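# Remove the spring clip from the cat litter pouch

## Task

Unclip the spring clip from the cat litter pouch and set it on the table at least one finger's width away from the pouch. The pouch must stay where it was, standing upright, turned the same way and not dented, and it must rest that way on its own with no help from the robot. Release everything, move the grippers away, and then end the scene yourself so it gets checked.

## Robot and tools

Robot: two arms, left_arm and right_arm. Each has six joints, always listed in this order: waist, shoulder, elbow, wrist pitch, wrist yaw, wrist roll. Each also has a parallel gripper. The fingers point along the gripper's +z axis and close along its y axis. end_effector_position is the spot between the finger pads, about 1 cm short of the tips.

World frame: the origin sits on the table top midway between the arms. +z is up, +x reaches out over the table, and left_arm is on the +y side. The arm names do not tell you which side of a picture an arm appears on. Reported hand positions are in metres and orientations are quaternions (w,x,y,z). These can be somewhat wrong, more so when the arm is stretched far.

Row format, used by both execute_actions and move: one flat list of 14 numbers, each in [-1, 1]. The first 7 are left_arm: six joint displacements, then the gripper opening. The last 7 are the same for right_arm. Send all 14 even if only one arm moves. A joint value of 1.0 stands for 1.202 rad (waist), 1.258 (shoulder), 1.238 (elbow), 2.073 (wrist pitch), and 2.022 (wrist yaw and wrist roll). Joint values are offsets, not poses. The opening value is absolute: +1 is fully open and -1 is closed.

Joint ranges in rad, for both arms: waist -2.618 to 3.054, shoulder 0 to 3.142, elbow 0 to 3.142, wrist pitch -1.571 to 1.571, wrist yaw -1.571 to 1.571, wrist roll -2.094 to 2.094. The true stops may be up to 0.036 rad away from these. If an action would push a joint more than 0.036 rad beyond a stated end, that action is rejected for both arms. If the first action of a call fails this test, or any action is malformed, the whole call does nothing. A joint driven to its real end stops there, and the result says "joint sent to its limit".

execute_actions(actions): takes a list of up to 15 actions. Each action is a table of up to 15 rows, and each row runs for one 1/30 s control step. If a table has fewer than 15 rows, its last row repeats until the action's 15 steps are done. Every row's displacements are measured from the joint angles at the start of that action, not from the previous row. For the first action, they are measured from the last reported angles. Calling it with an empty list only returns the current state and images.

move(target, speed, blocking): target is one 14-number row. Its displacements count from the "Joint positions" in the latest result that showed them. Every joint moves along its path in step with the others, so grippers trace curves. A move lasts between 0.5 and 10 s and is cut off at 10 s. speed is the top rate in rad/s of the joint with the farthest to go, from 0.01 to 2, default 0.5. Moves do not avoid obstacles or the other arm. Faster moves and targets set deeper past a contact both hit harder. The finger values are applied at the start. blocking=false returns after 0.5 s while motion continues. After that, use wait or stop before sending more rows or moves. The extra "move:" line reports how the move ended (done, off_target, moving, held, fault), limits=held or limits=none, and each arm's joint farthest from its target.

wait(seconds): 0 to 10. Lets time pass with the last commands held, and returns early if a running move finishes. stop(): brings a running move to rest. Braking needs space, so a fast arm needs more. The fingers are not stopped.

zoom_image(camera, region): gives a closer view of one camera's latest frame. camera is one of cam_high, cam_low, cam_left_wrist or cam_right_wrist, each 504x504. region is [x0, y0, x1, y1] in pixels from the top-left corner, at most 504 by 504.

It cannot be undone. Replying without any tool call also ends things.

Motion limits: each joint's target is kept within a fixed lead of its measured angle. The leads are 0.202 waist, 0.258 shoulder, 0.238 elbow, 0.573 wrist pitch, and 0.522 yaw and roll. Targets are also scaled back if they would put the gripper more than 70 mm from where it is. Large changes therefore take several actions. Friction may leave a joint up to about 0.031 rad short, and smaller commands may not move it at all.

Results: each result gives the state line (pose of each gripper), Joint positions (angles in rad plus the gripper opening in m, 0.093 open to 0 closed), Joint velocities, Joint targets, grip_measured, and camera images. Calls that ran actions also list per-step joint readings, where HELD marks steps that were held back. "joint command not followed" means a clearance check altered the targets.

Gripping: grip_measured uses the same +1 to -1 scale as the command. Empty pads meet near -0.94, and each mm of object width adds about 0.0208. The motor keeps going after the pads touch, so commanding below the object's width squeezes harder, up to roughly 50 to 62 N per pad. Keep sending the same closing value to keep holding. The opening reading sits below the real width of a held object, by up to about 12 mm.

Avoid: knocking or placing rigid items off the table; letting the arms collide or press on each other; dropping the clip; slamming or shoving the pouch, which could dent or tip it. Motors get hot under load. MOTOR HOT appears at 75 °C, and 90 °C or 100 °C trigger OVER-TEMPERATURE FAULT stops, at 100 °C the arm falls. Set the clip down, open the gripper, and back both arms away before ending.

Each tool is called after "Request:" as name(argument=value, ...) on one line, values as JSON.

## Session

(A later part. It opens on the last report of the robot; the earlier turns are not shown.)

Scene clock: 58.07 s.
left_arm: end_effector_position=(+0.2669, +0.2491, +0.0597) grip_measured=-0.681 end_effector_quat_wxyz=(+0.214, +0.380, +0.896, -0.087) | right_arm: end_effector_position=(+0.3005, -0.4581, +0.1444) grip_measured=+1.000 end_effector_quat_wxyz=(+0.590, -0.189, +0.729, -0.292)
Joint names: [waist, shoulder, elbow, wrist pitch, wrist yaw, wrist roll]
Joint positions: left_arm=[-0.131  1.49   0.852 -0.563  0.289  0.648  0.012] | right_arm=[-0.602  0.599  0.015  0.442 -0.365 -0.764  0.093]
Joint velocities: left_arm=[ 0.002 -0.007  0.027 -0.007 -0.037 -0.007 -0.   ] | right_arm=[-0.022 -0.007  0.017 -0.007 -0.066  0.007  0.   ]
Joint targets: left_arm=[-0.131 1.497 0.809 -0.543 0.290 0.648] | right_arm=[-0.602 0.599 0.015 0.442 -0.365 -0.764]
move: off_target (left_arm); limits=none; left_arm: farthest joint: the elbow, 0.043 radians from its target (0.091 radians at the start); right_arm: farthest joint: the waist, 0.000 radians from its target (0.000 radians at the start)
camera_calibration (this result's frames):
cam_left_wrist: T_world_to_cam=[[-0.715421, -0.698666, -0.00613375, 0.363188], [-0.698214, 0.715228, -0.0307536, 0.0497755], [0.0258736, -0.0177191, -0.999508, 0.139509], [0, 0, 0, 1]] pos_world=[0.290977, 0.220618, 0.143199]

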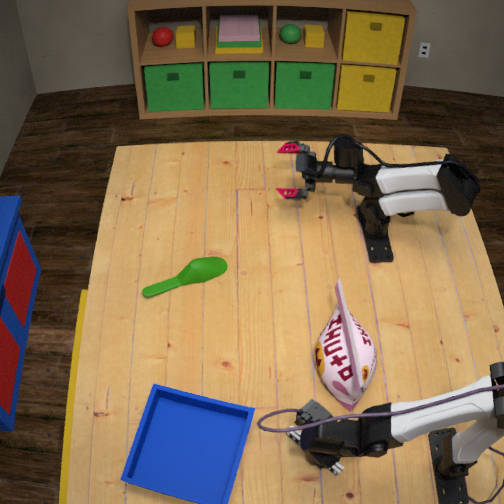

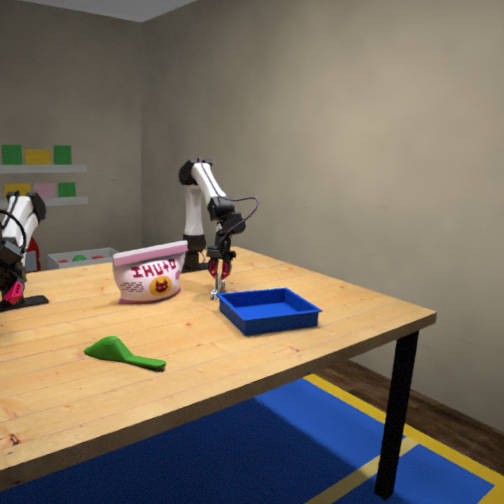

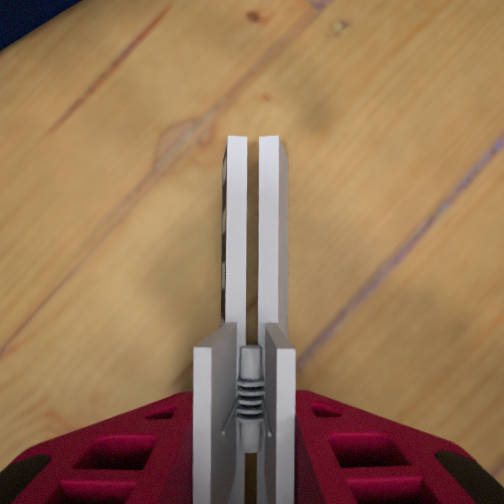

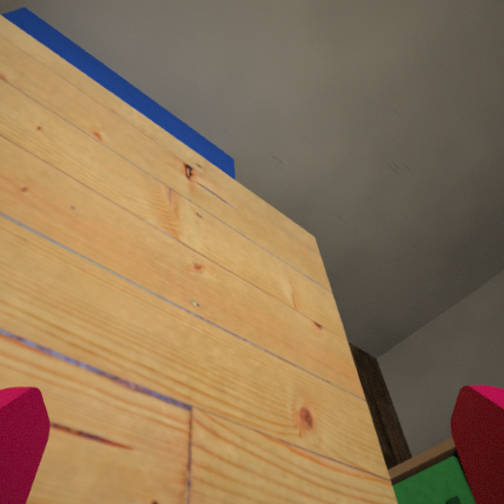

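Request:
execute_actions(actions=[[[0,0,0,0,0,0,-0.67,0,0,0,0,0,0,1],[0,0,0,0,0,0,-0.65,0,0,0,0,0,0,1],[0,0,0,0,0,0,-0.63,0,0,0,0,0,0,1],[0,0,0,0,0,0,-0.61,0,0,0,0,0,0,1],[0,0,0,0,0,0,-0.59,0,0,0,0,0,0,1],[0,0,0,0,0,0,-0.57,0,0,0,0,0,0,1],[0,0,0,0,0,0,-0.55,0,0,0,0,0,0,1],[0,0,0,0,0,0,-0.53,0,0,0,0,0,0,1],[0,0,0,0,0,0,-0.51,0,0,0,0,0,0,1],[0,0,0,0,0,0,-0.49,0,0,0,0,0,0,1],[0,0,0,0,0,0,-0.47,0,0,0,0,0,0,1],[0,0,0,0,0,0,-0.45,0,0,0,0,0,0,1],[0,0,0,0,0,0,-0.43,0,0,0,0,0,0,1],[0,0,0,0,0,0,-0.41,0,0,0,0,0,0,1],[0,0,0,0,0,0,-0.39,0,0,0,0,0,0,1]],[[0,0,0,0,0,0,-0.37,0,0,0,0,0,0,1],[0,0,0,0,0,0,-0.35,0,0,0,0,0,0,1],[0,0,0,0,0,0,-0.33,0,0,0,0,0,0,1],[0,0,0,0,0,0,-0.31,0,0,0,0,0,0,1],[0,0,0,0,0,0,-0.29,0,0,0,0,0,0,1],[0,0,0,0,0,0,-0.27,0,0,0,0,0,0,1],[0,0,0,0,0,0,-0.25,0,0,0,0,0,0,1],[0,0,0,0,0,0,-0.22,0,0,0,0,0,0,1],[0,0,0,0,0,0,-0.19,0,0,0,0,0,0,1],[0,0,0,0,0,0,-0.15,0,0,0,0,0,0,1],[0,0,0,0,0,0,-0.10,0,0,0,0,0,0,1],[0,0,0,0,0,0,-0.05,0,0,0,0,0,0,1],[0,0,0,0,0,0,0.0,0,0,0,0,0,0,1],[0,0,0,0,0,0,0.1,0,0,0,0,0,0,1],[0,0,0,0,0,0,0.2,0,0,0,0,0,0,1]]])

Scene clock: 60.07 s.
left_arm: end_effector_position=(+0.2687, +0.2500, +0.0600) grip_measured=+0.144 end_effector_quat_wxyz=(+0.216, +0.380, +0.895, -0.083) | right_arm: end_effector_position=(+0.3005, -0.4581, +0.1444) grip_measured=+1.000 end_effector_quat_wxyz=(+0.590, -0.189, +0.729, -0.292)
Joint names: [waist, shoulder, elbow, wrist pitch, wrist yaw, wrist roll]
Joint positions: left_arm=[-0.131  1.49   0.852 -0.555  0.283  0.648  0.052] | right_arm=[-0.602  0.599  0.015  0.442 -0.365 -0.764  0.093]
Joint velocities: left_arm=[-0.002  0.007 -0.007  0.037  0.022 -0.037  0.11 ] | right_arm=[-0.007  0.007 -0.007  0.037 -0.007 -0.022  0.   ]
Joint targets: left_arm=[-0.131 1.490 0.852 -0.556 0.283 0.648] | right_arm=[-0.602 0.599 0.015 0.442 -0.365 -0.764]
Step readings (joint positions; steps 1 to 15: 1st action; 16 to 30: 2nd action):
0: left_arm=[-0.131 1.490 0.852 -0.563 0.289 0.648] | right_arm=[-0.602 0.599 0.015 0.442 -0.365 -0.764]
1: left_arm=[-0.131 1.490 0.852 -0.563 0.289 0.648] | right_arm=[-0.602 0.599 0.015 0.442 -0.365 -0.764]
2: left_arm=[-0.131 1.490 0.852 -0.563 0.289 0.648] | right_arm=[-0.602 0.599 0.015 0.442 -0.365 -0.764]
4: left_arm=[-0.131 1.490 0.852 -0.563 0.289 0.648] | right_arm=[-0.602 0.599 0.015 0.442 -0.365 -0.764]
8: left_arm=[-0.131 1.490 0.852 -0.563 0.286 0.648] | right_arm=[-0.602 0.599 0.015 0.442 -0.365 -0.764]
15: left_arm=[-0.131 1.490 0.852 -0.555 0.283 0.648] | right_arm=[-0.602 0.599 0.015 0.442 -0.365 -0.764]
16: left_arm=[-0.131 1.490 0.852 -0.555 0.283 0.648] | right_arm=[-0.602 0.599 0.015 0.442 -0.365 -0.764]
17: left_arm=[-0.131 1.490 0.852 -0.555 0.283 0.648] | right_arm=[-0.602 0.599 0.015 0.442 -0.365 -0.764]
19: left_arm=[-0.131 1.490 0.852 -0.555 0.283 0.648] | right_arm=[-0.602 0.599 0.015 0.442 -0.365 -0.764]
23: left_arm=[-0.131 1.490 0.852 -0.555 0.283 0.648] | right_arm=[-0.602 0.599 0.015 0.442 -0.365 -0.764]
30: Joint positions above
camera_calibration (this result's frames):
cam_left_wrist: T_world_to_cam=[[-0.713678, -0.700304, -0.0154115, 0.365583], [-0.699662, 0.713737, -0.0324459, 0.0512811], [0.0337218, -0.0123731, -0.999355, 0.136361], [0, 0, 0, 1]] pos_world=[0.29219, 0.221106, 0.143571]

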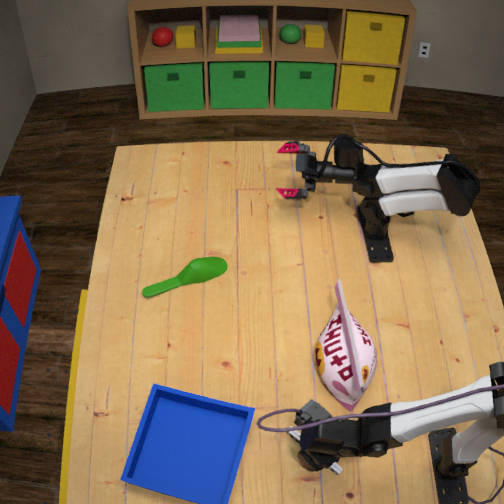

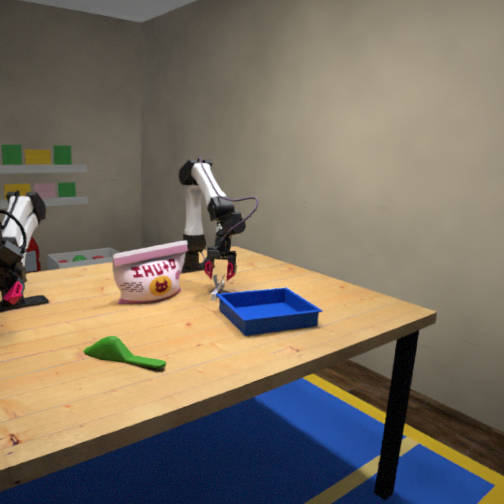

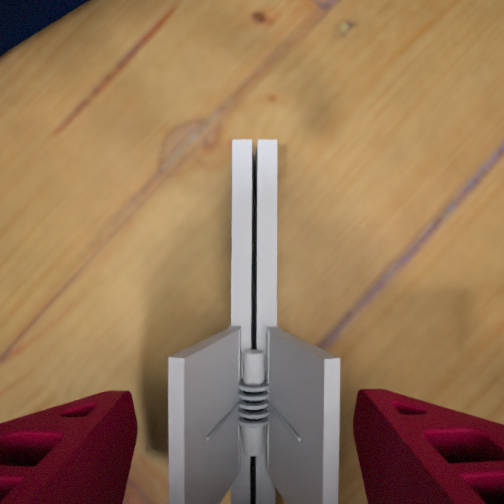

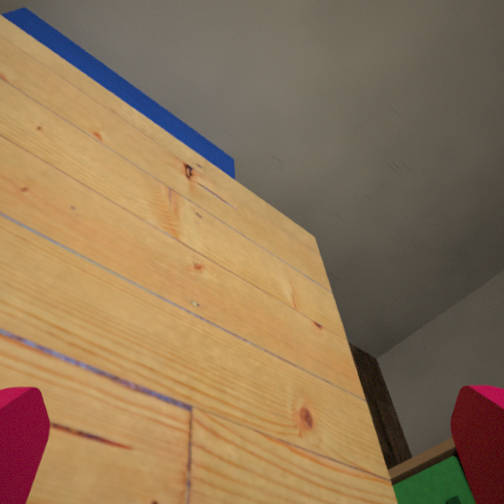

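Request:
move(target=[0, 0, 0.5, -0.295, 0, 0, 1.0, 0, 0, 0, 0, 0, 0, 1.0], speed=0.9)

Scene clock: 62.37 s.
left_arm: end_effector_position=(+0.2841, +0.2484, +0.2093) grip_measured=+1.000 end_effector_quat_wxyz=(+0.219, +0.380, +0.895, -0.082) | right_arm: end_effector_position=(+0.3005, -0.4581, +0.1444) grip_measured=+1.000 end_effector_quat_wxyz=(+0.590, -0.189, +0.729, -0.292)
Joint names: [waist, shoulder, elbow, wrist pitch, wrist yaw, wrist roll]
Joint positions: left_arm=[-0.131  1.49   1.454 -1.152  0.283  0.648  0.093] | right_arm=[-0.602  0.599  0.015  0.442 -0.365 -0.764  0.093]
Joint velocities: left_arm=[-0.002 -0.007  0.007  0.007  0.022  0.007  0.   ] | right_arm=[-0.002 -0.007  0.002  0.022 -0.066  0.007  0.   ]
Joint targets: left_arm=[-0.131 1.490 1.472 -1.167 0.283 0.648] | right_arm=[-0.602 0.599 0.015 0.442 -0.365 -0.764]
move: done; limits=none; left_arm: farthest joint: the elbow, 0.017 radians from its target (0.619 radians at the start); right_arm: farthest joint: the waist, 0.000 radians from its target (0.000 radians at the start)
camera_calibration (this result's frames):
cam_left_wrist: T_world_to_cam=[[-0.713587, -0.700313, -0.0188284, 0.378512], [-0.699478, 0.713719, -0.0365456, 0.0688584], [0.0390316, -0.0129084, -0.999155, 0.283641], [0, 0, 0, 1]] pos_world=[0.307195, 0.219593, 0.293044]

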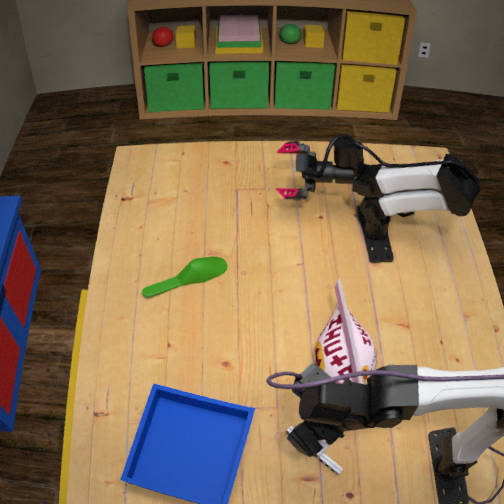

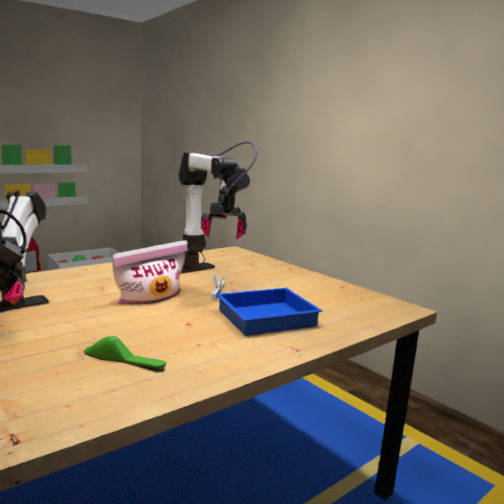

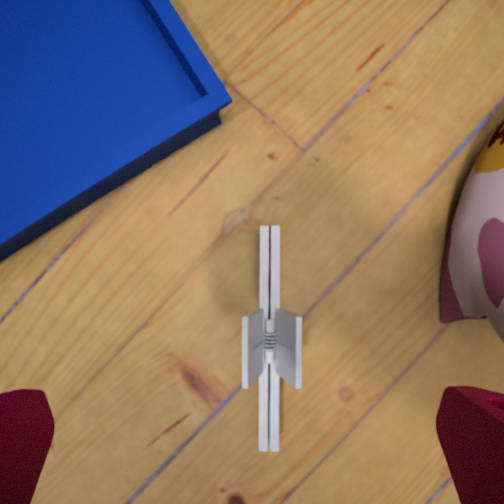

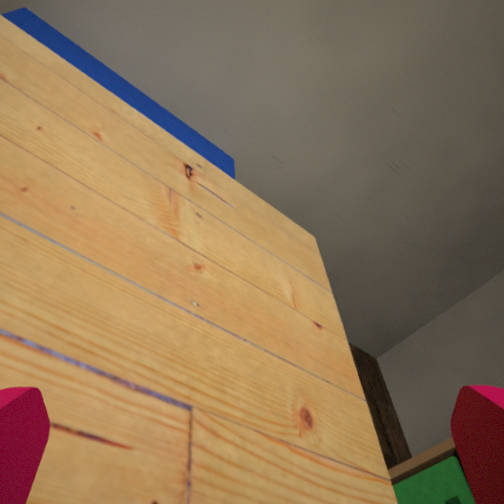

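The clip is standing on the table well clear of the pouch. The pouch is upright and hasn't moved, and the arm is out of the way, so I'm ending scene 1.

Request:
finished_scene(scene=1)

The scene is finished: the task was done.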